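# Line up three lettered blocks alphabetically, remove the fourth

## Task

Of four blocks, three carry a letter on their top face. Place those three entirely on the mat, next to each other in one straight line, ordered A-to-Z from left to right as viewed from the midpoint between the two arm bases. Each must show its letter on top and upright. The remaining block must end up off the mat. Nothing may count as placed if it stays put only because the robot holds it. At the end, open the grippers and withdraw the arms.

## Robot and tools

Robot: two six-joint arms, left_arm and right_arm, each with a parallel two-pad gripper. Cameras: cam_left_wrist and cam_right_wrist, both 504x504 pixels, one on each wrist.

Frame: all printed positions share one scene frame. Origin is on the tabletop midway between the arms, +z is up, +x runs outward over the table, and left_arm sits on the +y side. The arm names do not indicate image sides. Printed hand positions are in metres and can be somewhat off, especially far from the base. Orientation is a quaternion in w,x,y,z order; velocities are in m/s and rad/s.

Gripper geometry: fingers extend along the gripper's +z axis and close along its x axis. end_effector_position is the midpoint between the pads; fingertips extend 17.5 mm past it. Turning only the last joint moves that midpoint around a 25 mm radius circle. A flat block held sticks out roughly 9 cm from the last joint's axis toward the gripper's -y and rotates with it.

Tool execute_actions. Argument actions is a list holding zero or one item. An empty list [] commands nothing and returns the state plus pictures. An item with rows and optional steps (3 to 15, default 15) is a motion; each row is used for one control step of 1/30 s, and the last row is reused if rows are fewer than steps. An item with only steps (1 to 300) is a wait, counted from the previous result and including your reply time. Set pictures: true to get camera images with a non-empty call.

Each row is one flat list of 18 numbers covering both arms, even if one arm is idle: left_arm's six joint targets, then its gripper position, force_limit, speed; then the same nine for right_arm. Joint targets are absolute angles in radians, in the same order as the Joint positions line: shoulder pan, shoulder lift, elbow, wrist 1, wrist 2, wrist 3. Nominal ranges: elbow -3.142 to 3.142, all others -6.283 to 6.283; real ends may differ by up to 0.010 rad. A target beyond a range end by more than 0.010 rad and farther out than the current angle gets the call refused, and nothing is sent. Targets past the real end are clipped, reported as "joint sent to its limit" (possibly referring to an earlier action).

Gripper numbers are absolute settings in [-1, 1]. position: +1 fully open (50 mm gap), about -0.65 pads meet, -1 means close until blocked. force_limit: per-pad force, about 20 N at -1, 102 N at 0, 185 N at +1 (actual grip up to ~17% more). speed: gap change rate, 20 mm/s at -1, 85 at 0, 150 at +1. To keep a gripper unchanged, repeat its previous three numbers; a 0 is a real command. Force and speed changes only apply once position changes by at least 0.01; to soften a grip, open first.

Motion limits: commands are smoothed and lag ~0.15 s. Each step the sent target stays within a lead of the measured angle: 0.292 rad for pan and lift, 0.365 for elbow, 0.438 for the three wrists; also, if targets would move the gripper over 70 mm from where it is, all joints are scaled back. So big moves take several calls. Between calls the arms keep heading to the last row's targets until motion settles or a step is HELD. Results come 3 steps before the action ends; those steps run while you reply.

Result lines: per-arm state (position, quaternion, velocities), Joint positions and Joint velocities per arm. object_status: 0 moving, 1 blocked while opening, 2 blocked while closing (a grip), 3 reached target or pads met (usually nothing held). A new position resets it to 0 briefly. Confirm a grasp by seeing 2 after commanding -1. position_measured is in counts; opening ≈ (250 − position_measured) × 0.202 mm. If grip is lost the fingers re-close by themselves, except after gripping with force_limit -1, where status stays 2 even if empty. Gripping a fixed, off-centre object weakens over time. "joint command not followed" means a clearance check altered joint targets; HELD marks steps where your row was not sent.

Tool zoom_image: camera (cam_left_wrist or cam_right_wrist) and region [x0, y0, x1, y1] in pixels of that camera's latest image, origin top-left, at most 504 by 504; returns a magnified view, useful for reading letters and their orientation.

Tool finished_scene: argument scene, the current scene's number; ends and grades it irreversibly, so only call once blocks are released and arms clear. Replying without a tool call ends everything.

Hazards: never drop or knock anything off the table. Avoid arm-to-arm contact or pressing. Load limits (N m): pan and lift 303, elbow 138, wrists 51.5; exceeding one, or an outside force of 150 N on an arm, tool or load, stops that arm for 10 s and it yields. Holding loads heats motors: warning at 70 °C, brakes at 85 °C until cooled. Expect occasional brief tugs on held items or pushes on loose ones. Move smoothly, avoid slams and slips, and be efficient.

Each tool is called after ">>>" as a command line: name --argument value for each argument, lists and objects as JSON in quotes; but a table of rows of numbers goes row by row, as --pt "numbers of a row", without its own name.

## Session

>>> execute_actions --actions '[]'

Scene clock: 0.00 s of 7600.00 s.
left_arm: end_effector_position=(+0.0936, +0.4061, +0.2245) position_measured=3 object_status=3 end_effector_quat_wxyz=(+0.039, +0.931, -0.311, -0.187) end_effector_velocity=(+0.000, +0.000, +0.000) end_effector_angular_velocity=(-0.000, +0.001, +0.001) | right_arm: end_effector_position=(+0.6793, +0.3465, +0.2205) position_measured=3 object_status=3 end_effector_quat_wxyz=(+0.078, -0.155, +0.760, +0.626) end_effector_velocity=(+0.001, -0.001, +0.000) end_effector_angular_velocity=(+0.000, +0.001, -0.001)
Joint positions: left_arm=[ 1.68  -2.191  2.512 -1.791 -1.941  0.8  ] | right_arm=[ 3.667 -0.832  1.733 -3.54  -0.437 -0.787]
Joint velocities: left_arm=[ 0.001 -0.    -0.    -0.    -0.001 -0.   ] | right_arm=[-0.001 -0.     0.    -0.     0.     0.001]

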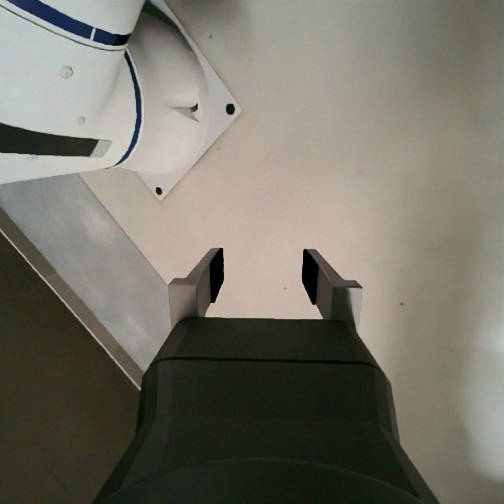

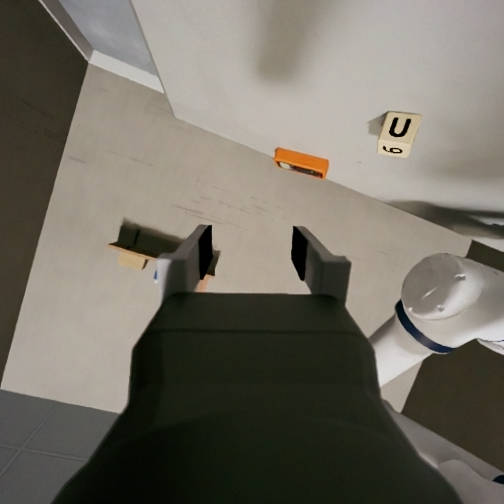

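>>> execute_actions --actions '[{"rows":[[2.5,-1.6,1.2,-1.17,-1.571,2.5,1,0,0,3.667,-0.832,1.733,-3.54,-0.437,-0.787,1,0,0]],"steps":15}]'

>>> execute_actions --actions '[{"steps":45}]' --pictures true

Scene clock: 2.37 s of 7600.00 s.
left_arm: end_effector_position=(+0.2370, +0.4125, +0.3071) position_measured=3 object_status=3 end_effector_quat_wxyz=(-0.086, +0.909, -0.362, -0.186) end_effector_velocity=(+0.377, -0.022, +0.238) end_effector_angular_velocity=(+0.346, +0.175, -0.394) | right_arm: end_effector_position=(+0.6792, +0.3467, +0.2204) position_measured=3 object_status=3 end_effector_quat_wxyz=(+0.078, -0.155, +0.760, +0.626) end_effector_velocity=(-0.001, +0.001, +0.001) end_effector_angular_velocity=(+0.000, -0.001, +0.001)
Joint positions: left_arm=[ 1.928 -1.943  2.202 -1.442 -1.716  1.173] | right_arm=[ 3.667 -0.832  1.733 -3.54  -0.437 -0.787]
Joint velocities: left_arm=[ 0.691  0.689 -0.862  0.709  0.38   1.027] | right_arm=[ 0.001 -0.001 -0.    -0.    -0.    -0.   ]
Steps of this call (steps 1 to 59: nothing new was sent; steps 60 to 71: the first 12 steps of this action). Readings (joint positions | what the end effector reports):
60: left_arm=[1.683 -2.189 2.509 -1.786 -1.938 0.805] | right_arm=[3.667 -0.832 1.733 -3.540 -0.437 -0.787] | left_arm position_measured=3 object_status=3 | right_arm position_measured=3 object_status=3
61: left_arm=[1.701 -2.171 2.489 -1.758 -1.914 0.832] | right_arm=[3.667 -0.832 1.733 -3.540 -0.437 -0.787] | left_arm position_measured=3 object_status=3 | right_arm position_measured=3 object_status=3
63: left_arm=[1.745 -2.127 2.430 -1.693 -1.862 0.898] | right_arm=[3.667 -0.832 1.733 -3.540 -0.437 -0.787] | left_arm position_measured=3 object_status=3 | right_arm position_measured=3 object_status=3
67: left_arm=[1.835 -2.037 2.318 -1.558 -1.778 1.033] | right_arm=[3.667 -0.832 1.733 -3.540 -0.437 -0.787] | left_arm position_measured=3 object_status=3 | right_arm position_measured=3 object_status=3
71: the state above

Scene clock: 3.87 s of 7600.00 s.
left_arm: end_effector_position=(+0.6094, +0.4326, +0.7339) position_measured=3 object_status=3 end_effector_quat_wxyz=(+0.001, +0.719, -0.695, -0.002) end_effector_velocity=(+0.008, +0.005, +0.025) end_effector_angular_velocity=(-0.018, -0.029, -0.056) | right_arm: end_effector_position=(+0.6791, +0.3467, +0.2204) position_measured=3 object_status=3 end_effector_quat_wxyz=(+0.078, -0.155, +0.760, +0.626) end_effector_velocity=(+0.002, -0.001, -0.001) end_effector_angular_velocity=(-0.000, +0.002, -0.002)
Joint positions: left_arm=[ 2.498 -1.601  1.205 -1.171 -1.571  2.492] | right_arm=[ 3.667 -0.832  1.733 -3.54  -0.437 -0.787]
Joint velocities: left_arm=[ 0.015  0.007 -0.045  0.005  0.002  0.071] | right_arm=[-0.002  0.001  0.     0.     0.     0.001]
Kept back: nothing.
Steps of this call (steps 1 to 3: the last 3 steps of your previous action; steps 4 to 45: the robot went on to your last target). Readings (joint positions | what the end effector reports):
1: left_arm=[1.951 -1.920 2.173 -1.419 -1.704 1.208] | right_arm=[3.667 -0.832 1.733 -3.540 -0.437 -0.787] | left_arm position_measured=3 object_status=3 | right_arm position_measured=3 object_status=3
2: left_arm=[1.974 -1.897 2.144 -1.398 -1.693 1.242] | right_arm=[3.667 -0.832 1.733 -3.540 -0.437 -0.787] | left_arm position_measured=3 object_status=3 | right_arm position_measured=3 object_status=3
4: left_arm=[2.020 -1.851 2.087 -1.362 -1.674 1.311] | right_arm=[3.667 -0.832 1.733 -3.540 -0.437 -0.787] | left_arm position_measured=3 object_status=3 | right_arm position_measured=3 object_status=3
8: left_arm=[2.108 -1.781 1.977 -1.308 -1.645 1.442] | right_arm=[3.667 -0.832 1.733 -3.540 -0.437 -0.787] | left_arm position_measured=3 object_status=3 | right_arm position_measured=3 object_status=3
45: the state above

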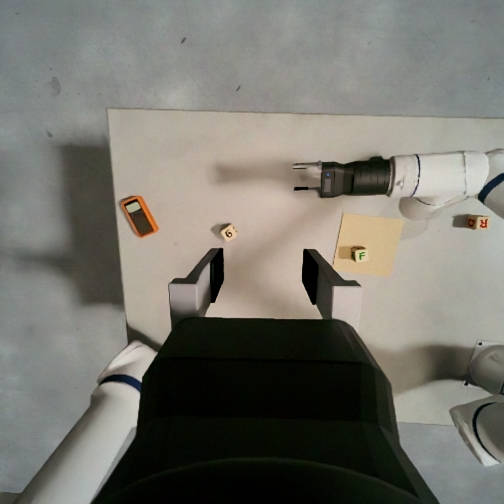

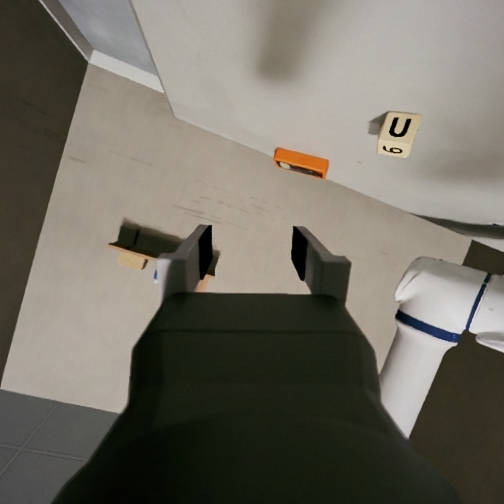

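>>> execute_actions --actions '[{"rows":[[2.5,-1.6,1.2,-1.17,-1.571,2.526,1,0,0,3.24,-1.6,1.2,-1.17,-1.571,-3.10,1,0,0]],"steps":15}]'

>>> execute_actions --actions '[{"steps":66}]' --pictures true

Scene clock: 5.00 s of 7600.00 s.
left_arm: end_effector_position=(+0.6102, +0.4326, +0.7367) position_measured=3 object_status=3 end_effector_quat_wxyz=(+0.000, +0.708, -0.706, -0.000) end_effector_velocity=(+0.000, +0.000, +0.000) end_effector_angular_velocity=(-0.000, -0.001, -0.007) | right_arm: end_effector_position=(+0.8083, +0.2996, +0.3208) position_measured=3 object_status=3 end_effector_quat_wxyz=(+0.198, -0.155, +0.768, +0.590) end_effector_velocity=(+0.313, -0.157, +0.279) end_effector_angular_velocity=(-0.101, -0.492, -0.416)
Joint positions: left_arm=[ 2.5   -1.6    1.2   -1.17  -1.571  2.525] | right_arm=[ 3.588 -0.911  1.633 -3.421 -0.556 -0.906]
Joint velocities: left_arm=[ 0.001 -0.    -0.    -0.    -0.     0.008] | right_arm=[-0.207 -0.206 -0.257  0.307 -0.309 -0.308]
Steps of this call (steps 1 to 15: the robot went on to your last target; steps 16 to 22: nothing new was sent; steps 23 to 34: the first 12 steps of this action). Readings (joint positions | what the end effector reports):
23: left_arm=[2.500 -1.600 1.200 -1.170 -1.571 2.501] | right_arm=[3.666 -0.833 1.732 -3.538 -0.439 -0.789] | left_arm position_measured=3 object_status=3 | right_arm position_measured=3 object_status=3
24: left_arm=[2.500 -1.600 1.200 -1.170 -1.571 2.508] | right_arm=[3.659 -0.840 1.723 -3.526 -0.451 -0.801] | left_arm position_measured=3 object_status=3 | right_arm position_measured=3 object_status=3
26: left_arm=[2.500 -1.600 1.200 -1.170 -1.571 2.516] | right_arm=[3.644 -0.855 1.704 -3.505 -0.472 -0.822] | left_arm position_measured=3 object_status=3 | right_arm position_measured=3 object_status=3
30: left_arm=[2.500 -1.600 1.200 -1.170 -1.571 2.523] | right_arm=[3.616 -0.883 1.668 -3.463 -0.514 -0.864] | left_arm position_measured=3 object_status=3 | right_arm position_measured=3 object_status=3
34: the state above

Scene clock: 7.20 s of 7600.00 s.
left_arm: end_effector_position=(+0.6102, +0.4326, +0.7367) position_measured=3 object_status=3 end_effector_quat_wxyz=(+0.000, +0.708, -0.706, -0.000) end_effector_velocity=(+0.000, +0.000, +0.000) end_effector_angular_velocity=(+0.000, -0.001, +0.000) | right_arm: end_effector_position=(+0.8603, -0.2528, +0.8861) position_measured=3 object_status=3 end_effector_quat_wxyz=(+0.347, -0.388, +0.846, -0.115) end_effector_velocity=(-0.275, -0.074, -0.328) end_effector_angular_velocity=(-1.357, +1.365, +1.060)
Joint positions: left_arm=[ 2.5   -1.6    1.2   -1.17  -1.571  2.526] | right_arm=[ 3.249 -1.571  1.211 -1.96  -1.529 -2.368]
Joint velocities: left_arm=[ 0. -0. -0. -0.  0. -0.] | right_arm=[-0.04  -0.136 -0.05   1.685 -0.197 -1.685]
Kept back: nothing.
Steps of this call (steps 1 to 3: the last 3 steps of your previous action; steps 4 to 66: the robot went on to your last target). Readings (joint positions | what the end effector reports):
1: left_arm=[2.500 -1.600 1.200 -1.170 -1.571 2.525] | right_arm=[3.581 -0.918 1.625 -3.410 -0.567 -0.917] | left_arm position_measured=3 object_status=3 | right_arm position_measured=3 object_status=3
2: left_arm=[2.500 -1.600 1.200 -1.170 -1.571 2.526] | right_arm=[3.574 -0.925 1.616 -3.400 -0.577 -0.927] | left_arm position_measured=3 object_status=3 | right_arm position_measured=3 object_status=3
4: left_arm=[2.500 -1.600 1.200 -1.170 -1.571 2.526] | right_arm=[3.560 -0.939 1.599 -3.379 -0.598 -0.948] | left_arm position_measured=3 object_status=3 | right_arm position_measured=3 object_status=3
8: left_arm=[2.500 -1.600 1.200 -1.170 -1.571 2.526] | right_arm=[3.533 -0.967 1.564 -3.338 -0.639 -0.989] | left_arm position_measured=3 object_status=3 | right_arm position_measured=3 object_status=3
66: the state above

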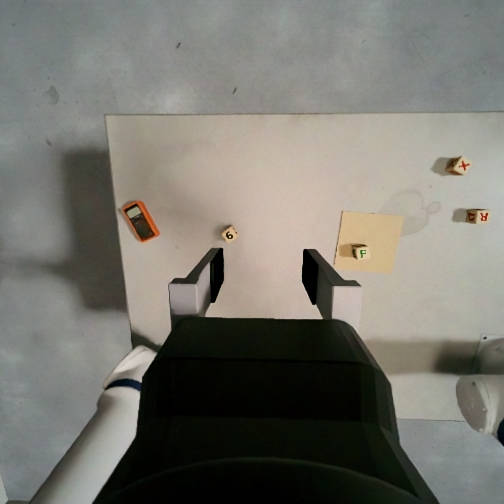

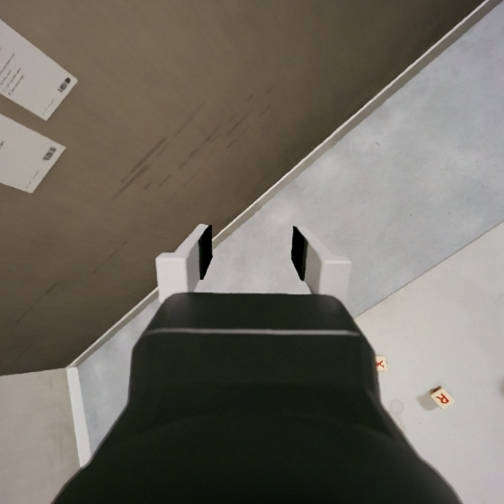

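>>> execute_actions --actions '[{"steps":12}]' --pictures true

>>> zoom_image --camera "cam_left_wrist" --region '[320,140,504,290]'

Scene clock: 7.60 s of 7600.00 s.
left_arm: end_effector_position=(+0.6102, +0.4326, +0.7367) position_measured=3 object_status=3 end_effector_quat_wxyz=(+0.000, +0.708, -0.706, -0.000) end_effector_velocity=(+0.000, -0.000, -0.000) end_effector_angular_velocity=(-0.000, +0.000, +0.000) | right_arm: end_effector_position=(+0.7319, -0.2621, +0.7629) position_measured=3 object_status=3 end_effector_quat_wxyz=(+0.071, -0.646, +0.758, -0.052) end_effector_velocity=(-0.377, -0.009, -0.229) end_effector_angular_velocity=(-0.313, +1.315, +1.152)
Joint positions: left_arm=[ 2.5   -1.6    1.2   -1.17  -1.571  2.526] | right_arm=[ 3.241 -1.595  1.202 -1.354 -1.564 -2.942]
Joint velocities: left_arm=[ 0.  0. -0.  0. -0. -0.] | right_arm=[-0.012 -0.036 -0.014  1.384 -0.051 -1.191]
Kept back: nothing.
Steps of this call (steps 1 to 12: the robot went on to your last target). Readings (joint positions | what the end effector reports):
1: left_arm=[2.500 -1.600 1.200 -1.170 -1.571 2.526] | right_arm=[3.247 -1.575 1.209 -1.903 -1.535 -2.424] | left_arm position_measured=3 object_status=3 | right_arm position_measured=3 object_status=3
2: left_arm=[2.500 -1.600 1.200 -1.170 -1.571 2.526] | right_arm=[3.246 -1.578 1.208 -1.849 -1.540 -2.479] | left_arm position_measured=3 object_status=3 | right_arm position_measured=3 object_status=3
4: left_arm=[2.500 -1.600 1.200 -1.170 -1.571 2.526] | right_arm=[3.245 -1.583 1.206 -1.744 -1.547 -2.584] | left_arm position_measured=3 object_status=3 | right_arm position_measured=3 object_status=3
8: left_arm=[2.500 -1.600 1.200 -1.170 -1.571 2.526] | right_arm=[3.243 -1.590 1.204 -1.545 -1.557 -2.778] | left_arm position_measured=3 object_status=3 | right_arm position_measured=3 object_status=3
12: the state above

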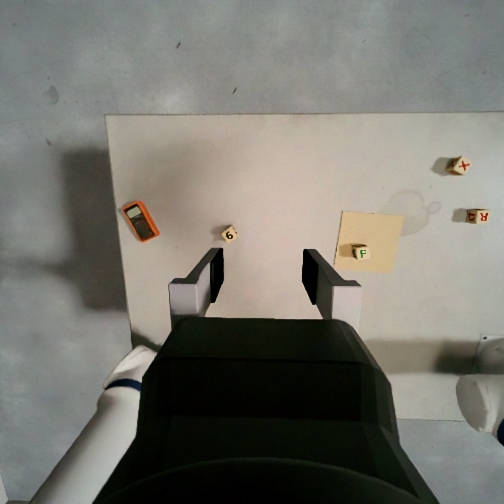

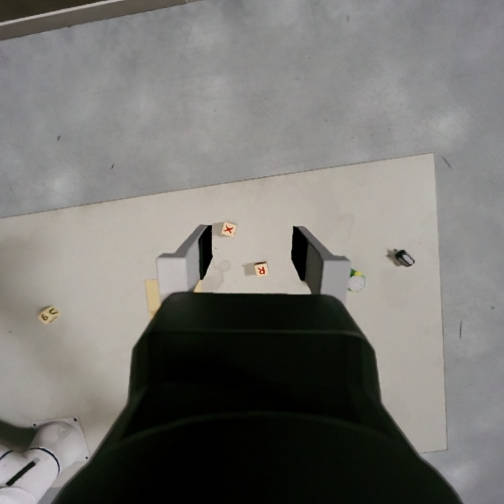

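Region (320, 140, 504, 290) of cam_left_wrist's 504x504 image, scaled by 2.739, with more detail than that image has; it fills the top 411 rows of this view, and the rest is white.

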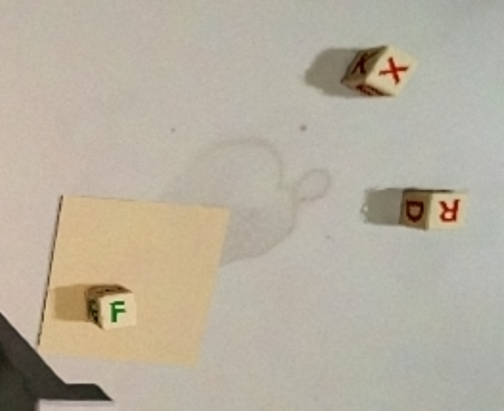

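>>> execute_actions --actions '[]'

Scene clock: 7.87 s of 7600.00 s.
left_arm: end_effector_position=(+0.6102, +0.4326, +0.7367) position_measured=3 object_status=3 end_effector_quat_wxyz=(+0.000, +0.708, -0.706, -0.000) end_effector_velocity=(+0.000, +0.000, +0.000) end_effector_angular_velocity=(+0.001, -0.001, +0.000) | right_arm: end_effector_position=(+0.6837, -0.2631, +0.7387) position_measured=3 object_status=3 end_effector_quat_wxyz=(-0.006, +0.701, -0.713, +0.005) end_effector_velocity=(-0.044, -0.001, -0.018) end_effector_angular_velocity=(-0.012, +0.141, +0.123)
Joint positions: left_arm=[ 2.5   -1.6    1.2   -1.17  -1.571  2.526] | right_arm=[ 3.24  -1.6    1.2   -1.186 -1.57  -3.086]
Joint velocities: left_arm=[-0.    -0.    -0.     0.     0.001 -0.   ] | right_arm=[-0.002 -0.004 -0.002  0.146 -0.004 -0.125]
Kept back: nothing.
Steps of this call (steps 1 to 8: the robot went on to your last target). Readings (joint positions | what the end effector reports):
1: left_arm=[2.500 -1.600 1.200 -1.170 -1.571 2.526] | right_arm=[3.241 -1.596 1.201 -1.308 -1.566 -2.981] | left_arm position_measured=3 object_status=3 | right_arm position_measured=3 object_status=3
2: left_arm=[2.500 -1.600 1.200 -1.170 -1.571 2.526] | right_arm=[3.241 -1.597 1.201 -1.272 -1.567 -3.013] | left_arm position_measured=3 object_status=3 | right_arm position_measured=3 object_status=3
4: left_arm=[2.500 -1.600 1.200 -1.170 -1.571 2.526] | right_arm=[3.240 -1.599 1.201 -1.225 -1.569 -3.053] | left_arm position_measured=3 object_status=3 | right_arm position_measured=3 object_status=3
8: the state above

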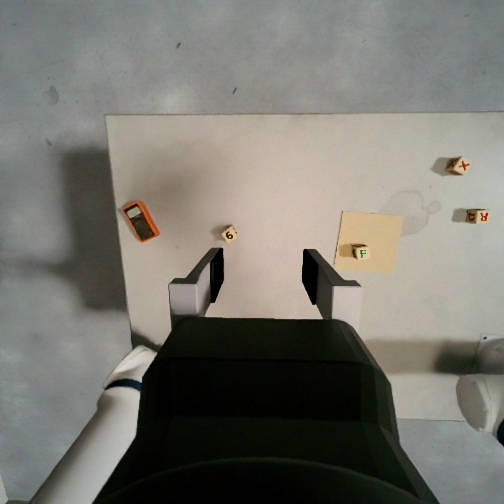

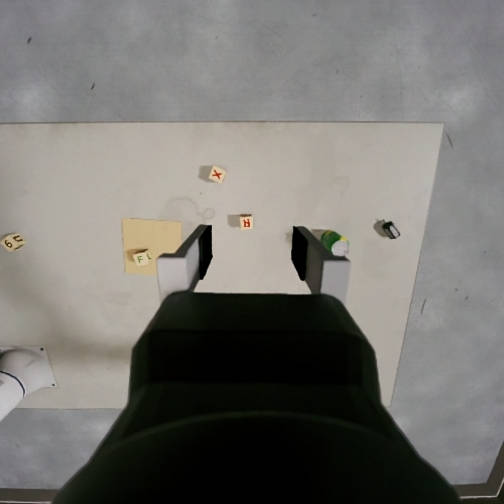

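>>> execute_actions --actions '[{"rows":[[2.007,-1.491,1.817,-1.897,-1.571,2.036,1,0,0,3.272,-1.782,2.086,-1.875,-1.571,-3.07,1,0,0]],"steps":15}]'

>>> execute_actions --actions '[{"steps":36}]' --pictures true

Scene clock: 8.90 s of 7600.00 s.
left_arm: end_effector_position=(+0.6181, +0.3105, +0.6175) position_measured=3 object_status=3 end_effector_quat_wxyz=(+0.000, +0.725, -0.688, -0.005) end_effector_velocity=(-0.045, -0.314, -0.318) end_effector_angular_velocity=(+0.002, -0.003, +0.029) | right_arm: end_effector_position=(+0.6822, -0.2479, +0.5972) position_measured=3 object_status=3 end_effector_quat_wxyz=(-0.067, +0.704, -0.705, +0.059) end_effector_velocity=(-0.065, +0.009, -0.439) end_effector_angular_velocity=(-0.005, +0.137, +0.002)
Joint positions: left_arm=[ 2.361 -1.557  1.374 -1.378 -1.571  2.337] | right_arm=[ 3.264 -1.737  1.63  -1.644 -1.571 -3.077]
Joint velocities: left_arm=[-0.381  0.091  0.474 -0.565 -0.    -0.41 ] | right_arm=[ 0.02  -0.112  0.819 -0.57   0.001  0.019]
Steps of this call (steps 1 to 19: the robot went on to your last target; steps 20 to 31: the first 12 steps of this action). Readings (joint positions | what the end effector reports):
20: left_arm=[2.498 -1.599 1.202 -1.173 -1.571 2.523] | right_arm=[3.240 -1.602 1.204 -1.175 -1.571 -3.100] | left_arm position_measured=3 object_status=3 | right_arm position_measured=3 object_status=3
21: left_arm=[2.485 -1.596 1.217 -1.194 -1.571 2.502] | right_arm=[3.242 -1.613 1.227 -1.204 -1.571 -3.098] | left_arm position_measured=3 object_status=3 | right_arm position_measured=3 object_status=3
23: left_arm=[2.461 -1.585 1.250 -1.229 -1.571 2.467] | right_arm=[3.249 -1.656 1.315 -1.309 -1.571 -3.091] | left_arm position_measured=3 object_status=3 | right_arm position_measured=3 object_status=3
27: left_arm=[2.412 -1.570 1.310 -1.303 -1.571 2.397] | right_arm=[3.260 -1.716 1.505 -1.535 -1.571 -3.081] | left_arm position_measured=3 object_status=3 | right_arm position_measured=3 object_status=3
31: the state above

Scene clock: 10.10 s of 7600.00 s.
left_arm: end_effector_position=(+0.4727, +0.0944, +0.3306) position_measured=3 object_status=3 end_effector_quat_wxyz=(+0.000, +0.707, -0.707, +0.000) end_effector_velocity=(-0.005, -0.002, -0.006) end_effector_angular_velocity=(+0.000, +0.000, -0.002) | right_arm: end_effector_position=(+0.5805, -0.2500, +0.3302) position_measured=3 object_status=3 end_effector_quat_wxyz=(-0.000, +0.707, -0.707, +0.000) end_effector_velocity=(-0.000, -0.001, -0.000) end_effector_angular_velocity=(-0.000, -0.000, -0.000)
Joint positions: left_arm=[ 2.008 -1.491  1.816 -1.896 -1.571  2.037] | right_arm=[ 3.272 -1.782  2.086 -1.875 -1.571 -3.07 ]
Joint velocities: left_arm=[-0.007  0.001  0.009 -0.01  -0.    -0.006] | right_arm=[-0.001 -0.001  0.001 -0.001 -0.    -0.001]
Kept back: nothing.
Steps of this call (steps 1 to 3: the last 3 steps of your previous action; steps 4 to 36: the robot went on to your last target). Readings (joint positions | what the end effector reports):
1: left_arm=[2.349 -1.554 1.390 -1.398 -1.571 2.323] | right_arm=[3.265 -1.740 1.657 -1.662 -1.571 -3.077] | left_arm position_measured=3 object_status=3 | right_arm position_measured=3 object_status=3
2: left_arm=[2.336 -1.551 1.406 -1.417 -1.571 2.310] | right_arm=[3.265 -1.744 1.684 -1.678 -1.571 -3.076] | left_arm position_measured=3 object_status=3 | right_arm position_measured=3 object_status=3
4: left_arm=[2.309 -1.546 1.439 -1.456 -1.571 2.285] | right_arm=[3.266 -1.749 1.733 -1.705 -1.571 -3.075] | left_arm position_measured=3 object_status=3 | right_arm position_measured=3 object_status=3
8: left_arm=[2.256 -1.536 1.505 -1.535 -1.571 2.241] | right_arm=[3.268 -1.758 1.828 -1.751 -1.571 -3.074] | left_arm position_measured=3 object_status=3 | right_arm position_measured=3 object_status=3
36: the state above

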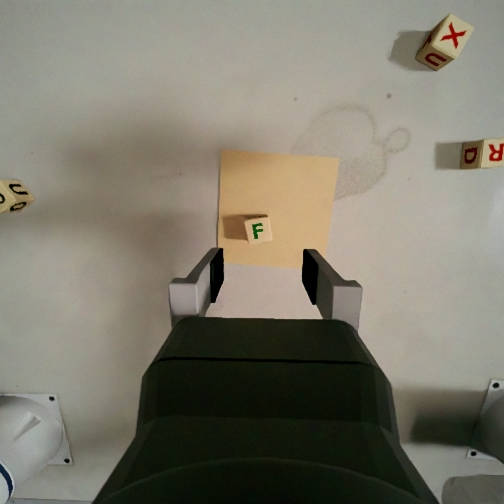

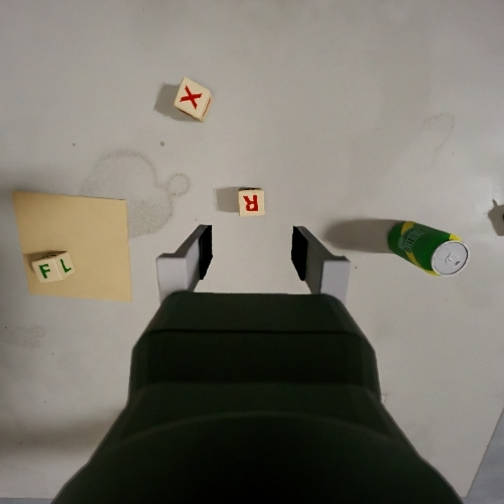

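>>> zoom_image --camera "cam_left_wrist" --region '[200,135,360,285]'

>>> zoom_image --camera "cam_right_wrist" --region '[150,60,310,240]'

Region (200, 135, 360, 285) of cam_left_wrist's 504x504 image, scaled by 3.150, with more detail than that image has; it fills the top 472 rows of this view, and the rest is white.

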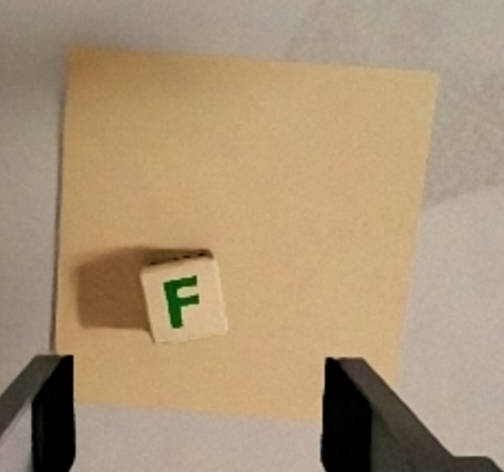

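Region (150, 60, 310, 240) of cam_right_wrist's 504x504 image, scaled by 2.800, with more detail than that image has.

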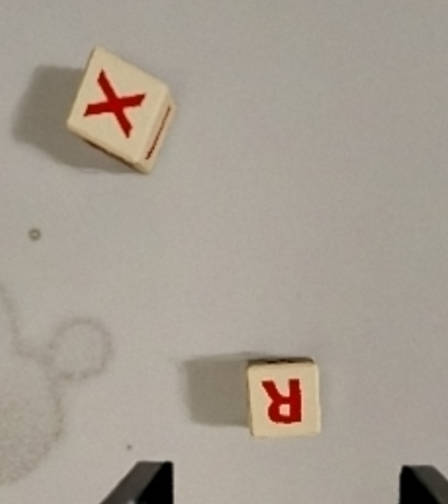

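>>> execute_actions --actions '[{"rows":[[1.9676,-1.3234,2.0413,-2.2887,-1.571,1.821,1,0,0,3.317,-1.5418,2.3035,-2.3325,-1.571,-1.524,1,0,0]],"steps":15}]'

>>> execute_actions --actions '[{"steps":30}]' --pictures true

Scene clock: 11.43 s of 7600.00 s.
left_arm: end_effector_position=(+0.4540, +0.0840, +0.1612) position_measured=3 object_status=3 end_effector_quat_wxyz=(+0.000, +0.754, -0.656, -0.000) end_effector_velocity=(-0.077, +0.042, -0.399) end_effector_angular_velocity=(+0.035, +0.017, +0.327) | right_arm: end_effector_position=(+0.5891, -0.2421, +0.1641) position_measured=3 object_status=3 end_effector_quat_wxyz=(-0.000, -0.504, +0.864, +0.000) end_effector_velocity=(-0.071, -0.010, -0.370) end_effector_angular_velocity=(-0.004, +0.006, -2.313)
Joint positions: left_arm=[ 1.976 -1.358  1.995 -2.208 -1.571  1.865] | right_arm=[ 3.307 -1.595  2.255 -2.23  -1.571 -2.522]
Joint velocities: left_arm=[-0.077  0.326  0.441 -0.728 -0.001 -0.403] | right_arm=[ 0.081  0.44   0.394 -0.827 -0.001  2.394]
Steps of this call (steps 1 to 15: the robot went on to your last target; steps 16 to 28: nothing new was sent; steps 29 to 40: the first 12 steps of this action). Readings (joint positions | what the end effector reports):
29: left_arm=[2.007 -1.489 1.819 -1.902 -1.571 2.034] | right_arm=[3.272 -1.780 2.088 -1.880 -1.571 -3.065] | left_arm position_measured=3 object_status=3 | right_arm position_measured=3 object_status=3
30: left_arm=[2.004 -1.479 1.832 -1.929 -1.571 2.019] | right_arm=[3.275 -1.766 2.100 -1.908 -1.571 -3.038] | left_arm position_measured=3 object_status=3 | right_arm position_measured=3 object_status=3
32: left_arm=[1.998 -1.454 1.867 -1.983 -1.571 1.989] | right_arm=[3.282 -1.731 2.133 -1.971 -1.571 -2.973] | left_arm position_measured=3 object_status=3 | right_arm position_measured=3 object_status=3
36: left_arm=[1.987 -1.407 1.930 -2.094 -1.571 1.928] | right_arm=[3.294 -1.663 2.194 -2.101 -1.571 -2.799] | left_arm position_measured=3 object_status=3 | right_arm position_measured=3 object_status=3
40: the state above

Scene clock: 12.43 s of 7600.00 s.
left_arm: end_effector_position=(+0.4458, +0.0886, +0.1204) position_measured=3 object_status=3 end_effector_quat_wxyz=(+0.000, +0.766, -0.643, -0.000) end_effector_velocity=(+0.000, +0.000, -0.000) end_effector_angular_velocity=(-0.000, -0.000, +0.000) | right_arm: end_effector_position=(+0.5620, -0.2500, +0.1204) position_measured=3 object_status=3 end_effector_quat_wxyz=(+0.000, -0.035, +0.999, -0.000) end_effector_velocity=(-0.000, +0.000, +0.000) end_effector_angular_velocity=(+0.000, -0.001, -0.003)
Joint positions: left_arm=[ 1.968 -1.323  2.041 -2.289 -1.571  1.821] | right_arm=[ 3.317 -1.542  2.303 -2.332 -1.571 -1.524]
Joint velocities: left_arm=[ 0.  0.  0. -0. -0.  0.] | right_arm=[ 0.001 -0.001  0.    -0.    -0.     0.003]
Kept back: nothing.
Steps of this call (steps 1 to 3: the last 3 steps of your previous action; steps 4 to 30: the robot went on to your last target). Readings (joint positions | what the end effector reports):
1: left_arm=[1.974 -1.348 2.008 -2.229 -1.571 1.854] | right_arm=[3.310 -1.582 2.268 -2.256 -1.571 -2.439] | left_arm position_measured=3 object_status=3 | right_arm position_measured=3 object_status=3
2: left_arm=[1.972 -1.342 2.017 -2.245 -1.571 1.845] | right_arm=[3.311 -1.571 2.277 -2.276 -1.571 -2.352] | left_arm position_measured=3 object_status=3 | right_arm position_measured=3 object_status=3
4: left_arm=[1.970 -1.333 2.028 -2.265 -1.571 1.834] | right_arm=[3.314 -1.558 2.289 -2.302 -1.571 -2.174] | left_arm position_measured=3 object_status=3 | right_arm position_measured=3 object_status=3
8: left_arm=[1.968 -1.326 2.037 -2.282 -1.571 1.825] | right_arm=[3.316 -1.547 2.299 -2.324 -1.571 -1.808] | left_arm position_measured=3 object_status=3 | right_arm position_measured=3 object_status=3
30: the state above

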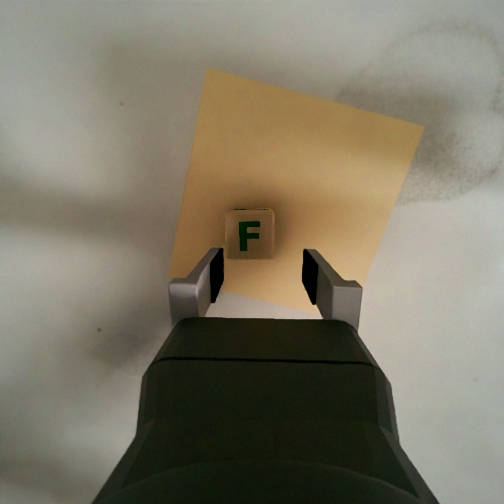

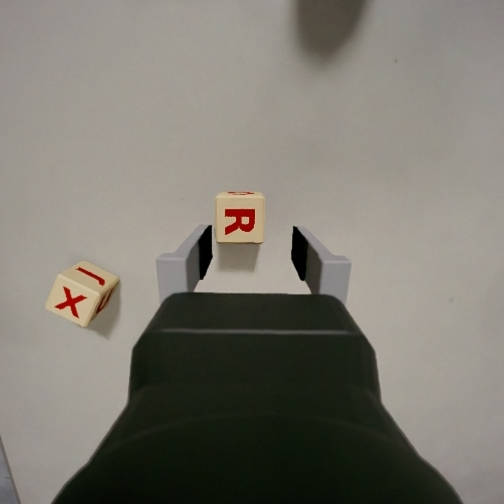

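>>> execute_actions --actions '[{"rows":[[1.9812,-1.2643,2.0797,-2.3862,-1.571,1.835,1,0,0,3.3148,-1.4464,2.3249,-2.4493,-1.571,-1.526,1,0,0]],"steps":15}]' --pictures true

Scene clock: 13.40 s of 7600.00 s.
left_arm: end_effector_position=(+0.4517, +0.0977, +0.0720) position_measured=3 object_status=3 end_effector_quat_wxyz=(+0.000, +0.766, -0.643, -0.000) end_effector_velocity=(+0.002, +0.004, -0.015) end_effector_angular_velocity=(+0.001, -0.001, -0.000) | right_arm: end_effector_position=(+0.5719, -0.2500, +0.0722) position_measured=3 object_status=3 end_effector_quat_wxyz=(+0.000, -0.035, +0.999, -0.000) end_effector_velocity=(+0.002, +0.000, -0.017) end_effector_angular_velocity=(+0.000, +0.002, +0.000)
Joint positions: left_arm=[ 1.981 -1.266  2.078 -2.383 -1.571  1.835] | right_arm=[ 3.315 -1.45   2.324 -2.445 -1.571 -1.526]
Joint velocities: left_arm=[ 0.004  0.017  0.012 -0.029  0.001  0.004] | right_arm=[-0.     0.032  0.007 -0.038  0.    -0.001]
Steps of this call (steps 1 to 15: the robot went on to your last target; steps 16 to 17: nothing new was sent; steps 18 to 29: the first 12 steps of this action). Readings (joint positions | what the end effector reports):
18: left_arm=[1.968 -1.321 2.043 -2.293 -1.571 1.821] | right_arm=[3.317 -1.539 2.304 -2.336 -1.571 -1.524] | left_arm position_measured=3 object_status=3 | right_arm position_measured=3 object_status=3
19: left_arm=[1.971 -1.308 2.050 -2.317 -1.571 1.825] | right_arm=[3.317 -1.522 2.307 -2.359 -1.571 -1.524] | left_arm position_measured=3 object_status=3 | right_arm position_measured=3 object_status=3
21: left_arm=[1.976 -1.286 2.066 -2.349 -1.571 1.830] | right_arm=[3.316 -1.485 2.317 -2.401 -1.571 -1.525] | left_arm position_measured=3 object_status=3 | right_arm position_measured=3 object_status=3
25: left_arm=[1.980 -1.271 2.075 -2.375 -1.571 1.833] | right_arm=[3.315 -1.458 2.322 -2.435 -1.571 -1.526] | left_arm position_measured=3 object_status=3 | right_arm position_measured=3 object_status=3
29: the state above

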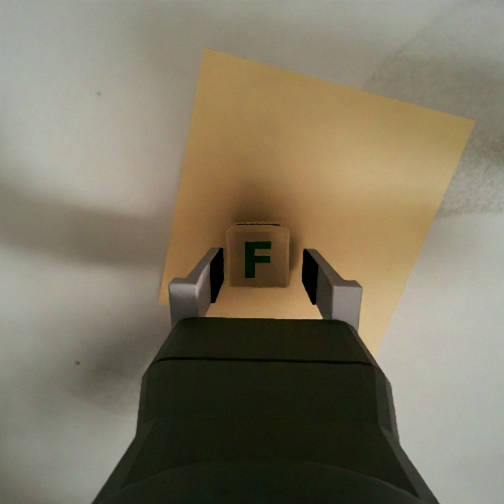

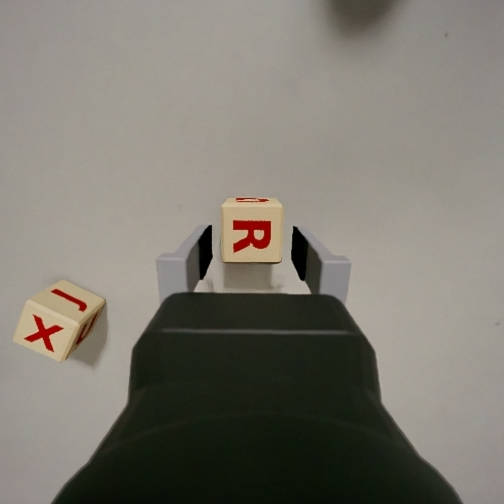

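>>> execute_actions --actions '[{"rows":[[1.9790,-1.1986,2.1016,-2.4738,-1.571,1.835,1,0,0,3.3148,-1.3625,2.3513,-2.5596,-1.571,-1.526,1,0,0]],"steps":14}]'

>>> execute_actions --actions '[{"rows":[[1.9790,-1.1986,2.1016,-2.4738,-1.571,1.835,-1,-0.3,0.5,3.3148,-1.3625,2.3513,-2.5596,-1.571,-1.526,-1,-0.3,0.5]],"steps":12}]' --pictures true

Scene clock: 13.90 s of 7600.00 s.
left_arm: end_effector_position=(+0.4509, +0.0968, +0.0263) position_measured=3 object_status=3 end_effector_quat_wxyz=(+0.000, +0.765, -0.644, +0.000) end_effector_velocity=(-0.001, +0.000, -0.019) end_effector_angular_velocity=(-0.000, +0.000, -0.001) | right_arm: end_effector_position=(+0.5725, -0.2501, +0.0266) position_measured=3 object_status=3 end_effector_quat_wxyz=(+0.000, -0.035, +0.999, -0.000) end_effector_velocity=(-0.001, -0.000, -0.019) end_effector_angular_velocity=(+0.000, +0.000, -0.000)
Joint positions: left_arm=[ 1.979 -1.202  2.101 -2.47  -1.571  1.835] | right_arm=[ 3.315 -1.366  2.35  -2.554 -1.571 -1.526]
Joint velocities: left_arm=[-0.001  0.026  0.009 -0.036 -0.    -0.   ] | right_arm=[ 0.     0.036  0.012 -0.047  0.     0.   ]
Steps of this call (steps 1 to 3: the last 3 steps of your previous action; step 4: the robot went on to your last target; steps 5 to 15: the first 11 steps of this action). Readings (joint positions | what the end effector reports):
5: left_arm=[1.981 -1.262 2.080 -2.389 -1.571 1.835] | right_arm=[3.315 -1.444 2.326 -2.452 -1.571 -1.526] | left_arm position_measured=3 object_status=3 | right_arm position_measured=3 object_status=3
6: left_arm=[1.981 -1.247 2.084 -2.411 -1.571 1.835] | right_arm=[3.315 -1.427 2.330 -2.477 -1.571 -1.526] | left_arm position_measured=3 object_status=3 | right_arm position_measured=3 object_status=3
8: left_arm=[1.980 -1.223 2.094 -2.440 -1.571 1.835] | right_arm=[3.315 -1.396 2.341 -2.515 -1.571 -1.526] | left_arm position_measured=3 object_status=3 | right_arm position_measured=3 object_status=3
12: left_arm=[1.979 -1.206 2.099 -2.464 -1.571 1.835] | right_arm=[3.315 -1.372 2.348 -2.547 -1.571 -1.526] | left_arm position_measured=3 object_status=3 | right_arm position_measured=3 object_status=3
15: the state above

Scene clock: 14.30 s of 7600.00 s.
left_arm: end_effector_position=(+0.4508, +0.0968, +0.0244) position_measured=46 object_status=2 end_effector_quat_wxyz=(+0.000, +0.765, -0.644, +0.000) end_effector_velocity=(-0.000, -0.000, -0.000) end_effector_angular_velocity=(-0.001, +0.001, +0.001) | right_arm: end_effector_position=(+0.5725, -0.2501, +0.0246) position_measured=47 object_status=2 end_effector_quat_wxyz=(+0.000, -0.035, +0.999, -0.000) end_effector_velocity=(-0.000, -0.000, -0.001) end_effector_angular_velocity=(+0.000, +0.001, -0.001)
Joint positions: left_arm=[ 1.979 -1.199  2.102 -2.474 -1.571  1.835] | right_arm=[ 3.315 -1.363  2.351 -2.56  -1.571 -1.526]
Joint velocities: left_arm=[ 0.     0.    -0.    -0.001 -0.001 -0.   ] | right_arm=[-0.001  0.001  0.001 -0.001  0.    -0.   ]
Steps of this call (steps 1 to 3: the last 3 steps of your previous action; steps 4 to 12: the first 9 steps of this action). Readings (joint positions | what the end effector reports):
4: left_arm=[1.979 -1.199 2.101 -2.473 -1.571 1.835] | right_arm=[3.315 -1.364 2.351 -2.558 -1.571 -1.526] | left_arm position_measured=15 object_status=0 | right_arm position_measured=15 object_status=0
5: left_arm=[1.979 -1.199 2.101 -2.473 -1.571 1.835] | right_arm=[3.315 -1.363 2.351 -2.558 -1.571 -1.526] | left_arm position_measured=34 object_status=0 | right_arm position_measured=34 object_status=0
7: left_arm=[1.979 -1.199 2.101 -2.473 -1.571 1.835] | right_arm=[3.315 -1.363 2.351 -2.559 -1.571 -1.526] | left_arm position_measured=46 object_status=0 | right_arm position_measured=47 object_status=0
11: left_arm=[1.979 -1.199 2.102 -2.474 -1.571 1.835] | right_arm=[3.315 -1.363 2.351 -2.559 -1.571 -1.526] | left_arm position_measured=46 object_status=0 | right_arm position_measured=47 object_status=0
12: the state above

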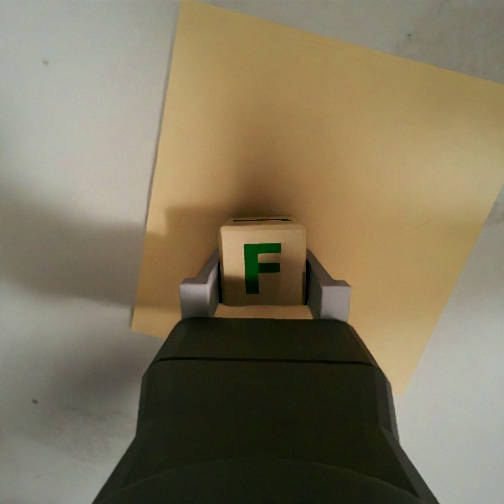

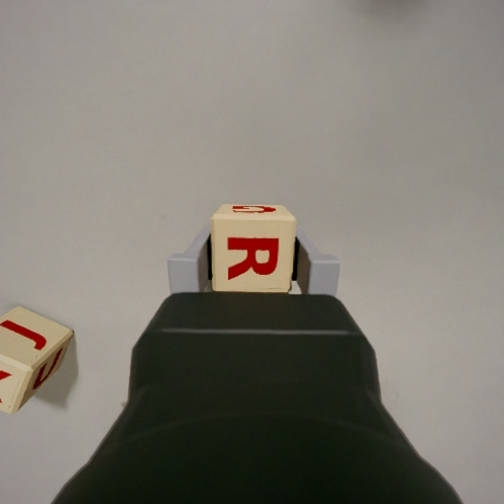

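>>> execute_actions --actions '[{"rows":[[1.979,-1.236,2.089,-2.424,-1.571,1.835,-1,-0.3,0.5,3.3148,-1.4464,2.3249,-2.4493,-1.571,-1.526,-1,-0.3,0.5],[1.979,-1.236,2.089,-2.424,-1.571,1.835,-1,-0.3,0.5,3.3148,-1.4464,2.3249,-2.4493,-1.571,-1.526,-1,-0.3,0.5],[1.979,-1.236,2.089,-2.424,-1.571,1.835,-1,-0.3,0.5,3.3148,-1.4464,2.3249,-2.4493,-1.571,-1.526,-1,-0.3,0.5],[1.99,-1.236,2.089,-2.424,-1.571,1.9,-1,-0.3,0.5,3.33,-1.5,2.3,-2.37,-1.571,-1.8,-1,-0.3,0.5],[2.0,-1.236,2.089,-2.424,-1.571,1.97,-1,-0.3,0.5,3.35,-1.5696,2.2615,-2.2627,-1.571,-2.2,-1,-0.3,0.5],[2.0113,-1.236,2.089,-2.424,-1.571,2.0393,-1,-0.3,0.5,3.4,-1.5696,2.2615,-2.2627,-1.571,-4.126,-1,-0.3,0.5],[2.0113,-1.236,2.089,-2.424,-1.571,2.0393,-1,-0.3,0.5,3.4,-1.5696,2.2615,-2.2627,-1.571,-4.126,-1,-0.3,0.5],[2.0113,-1.236,2.089,-2.424,-1.571,2.0393,-1,-0.3,0.5,3.4,-1.5696,2.2615,-2.2627,-1.571,-4.126,-1,-0.3,0.5],[2.0113,-1.236,2.089,-2.424,-1.571,2.0393,-1,-0.3,0.5,3.4,-1.5696,2.2615,-2.2627,-1.571,-4.126,-1,-0.3,0.5],[2.0113,-1.2,2.1011,-2.4719,-1.571,2.0393,-1,-0.3,0.5,3.4,-1.5696,2.2615,-2.2627,-1.571,-4.126,-1,-0.3,0.5]],"steps":15}]'

>>> execute_actions --actions '[{"steps":9}]' --pictures true

Scene clock: 15.17 s of 7600.00 s.
left_arm: end_effector_position=(+0.4667, +0.1063, +0.0373) position_measured=46 object_status=2 end_effector_quat_wxyz=(+0.000, +0.714, -0.700, -0.000) end_effector_velocity=(+0.009, +0.034, -0.135) end_effector_angular_velocity=(+0.037, +0.020, -0.178) | right_arm: end_effector_position=(+0.5702, -0.2095, +0.1320) position_measured=47 object_status=2 end_effector_quat_wxyz=(+0.000, -0.327, +0.945, -0.000) end_effector_velocity=(-0.007, +0.130, +0.167) end_effector_angular_velocity=(-0.002, +0.003, +2.752)
Joint positions: left_arm=[ 2.007 -1.218  2.096 -2.448 -1.571  2.016] | right_arm=[ 3.381 -1.541  2.275 -2.305 -1.571 -2.057]
Joint velocities: left_arm=[ 0.037  0.173  0.08  -0.211 -0.001  0.215] | right_arm=[ 0.173 -0.258 -0.124  0.385 -0.    -2.579]
Steps of this call (steps 1 to 3: the last 3 steps of your previous action; steps 4 to 14: the robot went on to your last target; steps 15 to 26: the first 12 steps of this action). Readings (joint positions | what the end effector reports):
15: left_arm=[1.979 -1.200 2.101 -2.472 -1.571 1.835] | right_arm=[3.315 -1.365 2.351 -2.556 -1.571 -1.526] | left_arm position_measured=46 object_status=2 | right_arm position_measured=47 object_status=2
16: left_arm=[1.979 -1.208 2.099 -2.459 -1.571 1.835] | right_arm=[3.315 -1.382 2.347 -2.531 -1.571 -1.526] | left_arm position_measured=46 object_status=2 | right_arm position_measured=47 object_status=2
18: left_arm=[1.979 -1.221 2.094 -2.443 -1.571 1.838] | right_arm=[3.315 -1.414 2.335 -2.492 -1.571 -1.531] | left_arm position_measured=46 object_status=2 | right_arm position_measured=47 object_status=2
22: left_arm=[1.998 -1.232 2.091 -2.430 -1.571 1.958] | right_arm=[3.343 -1.483 2.304 -2.391 -1.571 -1.732] | left_arm position_measured=46 object_status=2 | right_arm position_measured=47 object_status=2
26: the state above

Scene clock: 15.47 s of 7600.00 s.
left_arm: end_effector_position=(+0.4687, +0.1074, +0.0260) position_measured=46 object_status=2 end_effector_quat_wxyz=(+0.000, +0.708, -0.707, -0.000) end_effector_velocity=(+0.001, +0.001, -0.007) end_effector_angular_velocity=(+0.000, +0.000, -0.011) | right_arm: end_effector_position=(+0.5731, -0.1826, +0.1492) position_measured=47 object_status=2 end_effector_quat_wxyz=(+0.000, +0.686, -0.727, +0.000) end_effector_velocity=(-0.000, +0.075, +0.012) end_effector_angular_velocity=(+0.000, -0.001, +2.772)
Joint positions: left_arm=[ 2.011 -1.201  2.101 -2.47  -1.571  2.038] | right_arm=[ 3.399 -1.568  2.262 -2.265 -1.571 -2.886]
Joint velocities: left_arm=[ 0.002  0.01   0.004 -0.013 -0.     0.013] | right_arm=[ 0.011 -0.018 -0.008  0.025 -0.    -2.76 ]
Kept back: nothing.
Steps of this call (steps 1 to 3: the last 3 steps of your previous action; steps 4 to 9: the robot went on to your last target). Readings (joint positions | what the end effector reports):
1: left_arm=[2.008 -1.213 2.097 -2.455 -1.571 2.022] | right_arm=[3.386 -1.549 2.272 -2.294 -1.571 -2.146] | left_arm position_measured=46 object_status=2 | right_arm position_measured=47 object_status=2
2: left_arm=[2.009 -1.209 2.098 -2.459 -1.571 2.026] | right_arm=[3.390 -1.554 2.269 -2.286 -1.571 -2.236] | left_arm position_measured=46 object_status=2 | right_arm position_measured=47 object_status=2
4: left_arm=[2.010 -1.205 2.099 -2.465 -1.571 2.032] | right_arm=[3.394 -1.561 2.266 -2.275 -1.571 -2.419] | left_arm position_measured=46 object_status=2 | right_arm position_measured=47 object_status=2
8: left_arm=[2.011 -1.202 2.101 -2.470 -1.571 2.037] | right_arm=[3.398 -1.567 2.263 -2.266 -1.571 -2.792] | left_arm position_measured=46 object_status=2 | right_arm position_measured=47 object_status=2
9: the state above

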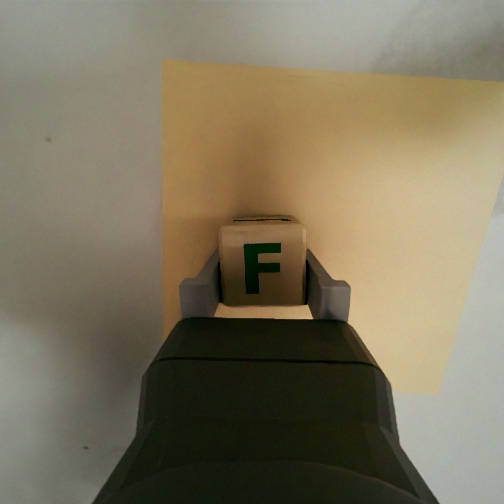

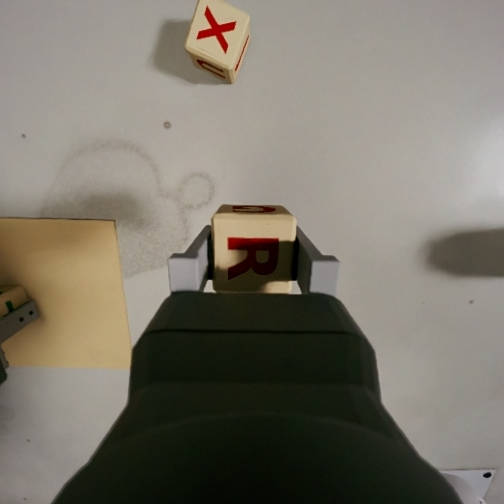

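>>> execute_actions --actions '[{"rows":[[2.0113,-1.2,2.1011,-2.4719,-1.571,2.0393,1,-0.3,0.5,3.4,-1.5696,2.2615,-2.2627,-1.571,-4.126,-1,-0.3,0.5],[2.0113,-1.2,2.1011,-2.4719,-1.571,2.0393,1,-0.3,0.5,3.4,-1.5696,2.2615,-2.2627,-1.571,-4.126,-1,-0.3,0.5],[2.0113,-1.2,2.1011,-2.4719,-1.571,2.0393,1,-0.3,0.5,3.4,-1.5696,2.2615,-2.2627,-1.571,-4.126,-1,-0.3,0.5],[2.0113,-1.2,2.1011,-2.4719,-1.571,2.0393,1,-0.3,0.5,3.4,-1.5696,2.2615,-2.2627,-1.571,-4.126,-1,-0.3,0.5],[2.0113,-1.2,2.1011,-2.4719,-1.571,2.0393,1,-0.3,0.5,3.4,-1.5696,2.2615,-2.2627,-1.571,-4.126,-1,-0.3,0.5],[2.0113,-1.33,2.045,-2.286,-1.571,2.0393,1,-0.3,0.5,3.4,-1.5696,2.2615,-2.2627,-1.571,-4.126,-1,-0.3,0.5],[2.0113,-1.33,2.045,-2.286,-1.571,2.0393,1,-0.3,0.5,3.4,-1.5696,2.2615,-2.2627,-1.571,-4.126,-1,-0.3,0.5],[2.0113,-1.33,2.045,-2.286,-1.571,2.0393,1,-0.3,0.5,3.4,-1.5696,2.2615,-2.2627,-1.571,-4.126,-1,-0.3,0.5],[2.0113,-1.33,2.045,-2.286,-1.571,2.0393,1,-0.3,0.5,3.4,-1.5696,2.2615,-2.2627,-1.571,-4.126,-1,-0.3,0.5],[2.0113,-1.33,2.045,-2.286,-1.571,2.0393,1,-0.3,0.5,3.4,-1.5696,2.2615,-2.2627,-1.571,-4.126,-1,-0.3,0.5],[2.6,-1.6,2.0,-1.97,-1.571,2.0393,1,-0.3,0.5,3.4,-1.5696,2.2615,-2.2627,-1.571,-4.126,-1,-0.3,0.5]],"steps":15}]'

>>> execute_actions --actions '[{"steps":15}]'

Scene clock: 16.13 s of 7600.00 s.
left_arm: end_effector_position=(+0.4785, +0.1168, +0.1045) position_measured=3 object_status=3 end_effector_quat_wxyz=(-0.000, +0.714, -0.701, -0.001) end_effector_velocity=(+0.244, +0.360, +0.267) end_effector_angular_velocity=(+0.073, +0.030, +0.541) | right_arm: end_effector_position=(+0.5575, -0.1575, +0.1504) position_measured=47 object_status=2 end_effector_quat_wxyz=(+0.000, +0.980, -0.199, +0.000) end_effector_velocity=(-0.003, +0.002, +0.001) end_effector_angular_velocity=(+0.000, -0.002, +0.129)
Joint positions: left_arm=[ 2.029 -1.308  2.058 -2.319 -1.571  2.039] | right_arm=[ 3.4   -1.57   2.262 -2.263 -1.571 -4.112]
Joint velocities: left_arm=[ 0.541 -0.445 -0.047  0.571  0.008 -0.   ] | right_arm=[ 0.001 -0.002  0.     0.    -0.    -0.128]
Steps of this call (steps 1 to 8: the robot went on to your last target; steps 9 to 20: the first 12 steps of this action). Readings (joint positions | what the end effector reports):
9: left_arm=[2.011 -1.200 2.101 -2.472 -1.571 2.039] | right_arm=[3.400 -1.569 2.262 -2.263 -1.571 -3.732] | left_arm position_measured=34 object_status=0 | right_arm position_measured=47 object_status=2
10: left_arm=[2.011 -1.200 2.101 -2.472 -1.571 2.039] | right_arm=[3.400 -1.570 2.262 -2.263 -1.571 -3.825] | left_arm position_measured=15 object_status=0 | right_arm position_measured=47 object_status=2
12: left_arm=[2.011 -1.200 2.101 -2.472 -1.571 2.039] | right_arm=[3.400 -1.570 2.262 -2.263 -1.571 -3.963] | left_arm position_measured=3 object_status=0 | right_arm position_measured=47 object_status=2
16: left_arm=[2.011 -1.242 2.082 -2.411 -1.571 2.039] | right_arm=[3.400 -1.570 2.262 -2.263 -1.571 -4.078] | left_arm position_measured=3 object_status=0 | right_arm position_measured=47 object_status=2
20: the state above

Scene clock: 16.63 s of 7600.00 s.
left_arm: end_effector_position=(+0.5726, +0.2871, +0.2200) position_measured=3 object_status=3 end_effector_quat_wxyz=(-0.000, +0.797, -0.604, -0.001) end_effector_velocity=(+0.163, +0.389, +0.156) end_effector_angular_velocity=(-0.002, -0.001, +0.570) | right_arm: end_effector_position=(+0.5572, -0.1574, +0.1504) position_measured=47 object_status=2 end_effector_quat_wxyz=(+0.000, +0.981, -0.192, +0.000) end_effector_velocity=(-0.000, +0.000, +0.000) end_effector_angular_velocity=(-0.001, -0.001, +0.001)
Joint positions: left_arm=[ 2.284 -1.485  2.023 -2.107 -1.571  2.039] | right_arm=[ 3.4   -1.57   2.261 -2.263 -1.571 -4.126]
Joint velocities: left_arm=[ 0.57  -0.242 -0.048  0.288 -0.001 -0.001] | right_arm=[ 0.001 -0.001  0.    -0.    -0.001 -0.001]
Kept back: nothing.
Steps of this call (steps 1 to 3: the last 3 steps of your previous action; steps 4 to 15: the robot went on to your last target). Readings (joint positions | what the end effector reports):
1: left_arm=[2.045 -1.323 2.056 -2.300 -1.571 2.039] | right_arm=[3.400 -1.570 2.262 -2.263 -1.571 -4.116] | left_arm position_measured=3 object_status=3 | right_arm position_measured=47 object_status=2
2: left_arm=[2.060 -1.338 2.052 -2.283 -1.571 2.039] | right_arm=[3.400 -1.570 2.262 -2.263 -1.571 -4.118] | left_arm position_measured=3 object_status=3 | right_arm position_measured=47 object_status=2
4: left_arm=[2.091 -1.366 2.047 -2.250 -1.571 2.039] | right_arm=[3.400 -1.570 2.262 -2.263 -1.571 -4.122] | left_arm position_measured=3 object_status=3 | right_arm position_measured=47 object_status=2
8: left_arm=[2.157 -1.416 2.037 -2.190 -1.571 2.039] | right_arm=[3.400 -1.570 2.262 -2.263 -1.571 -4.125] | left_arm position_measured=3 object_status=3 | right_arm position_measured=47 object_status=2
15: the state above


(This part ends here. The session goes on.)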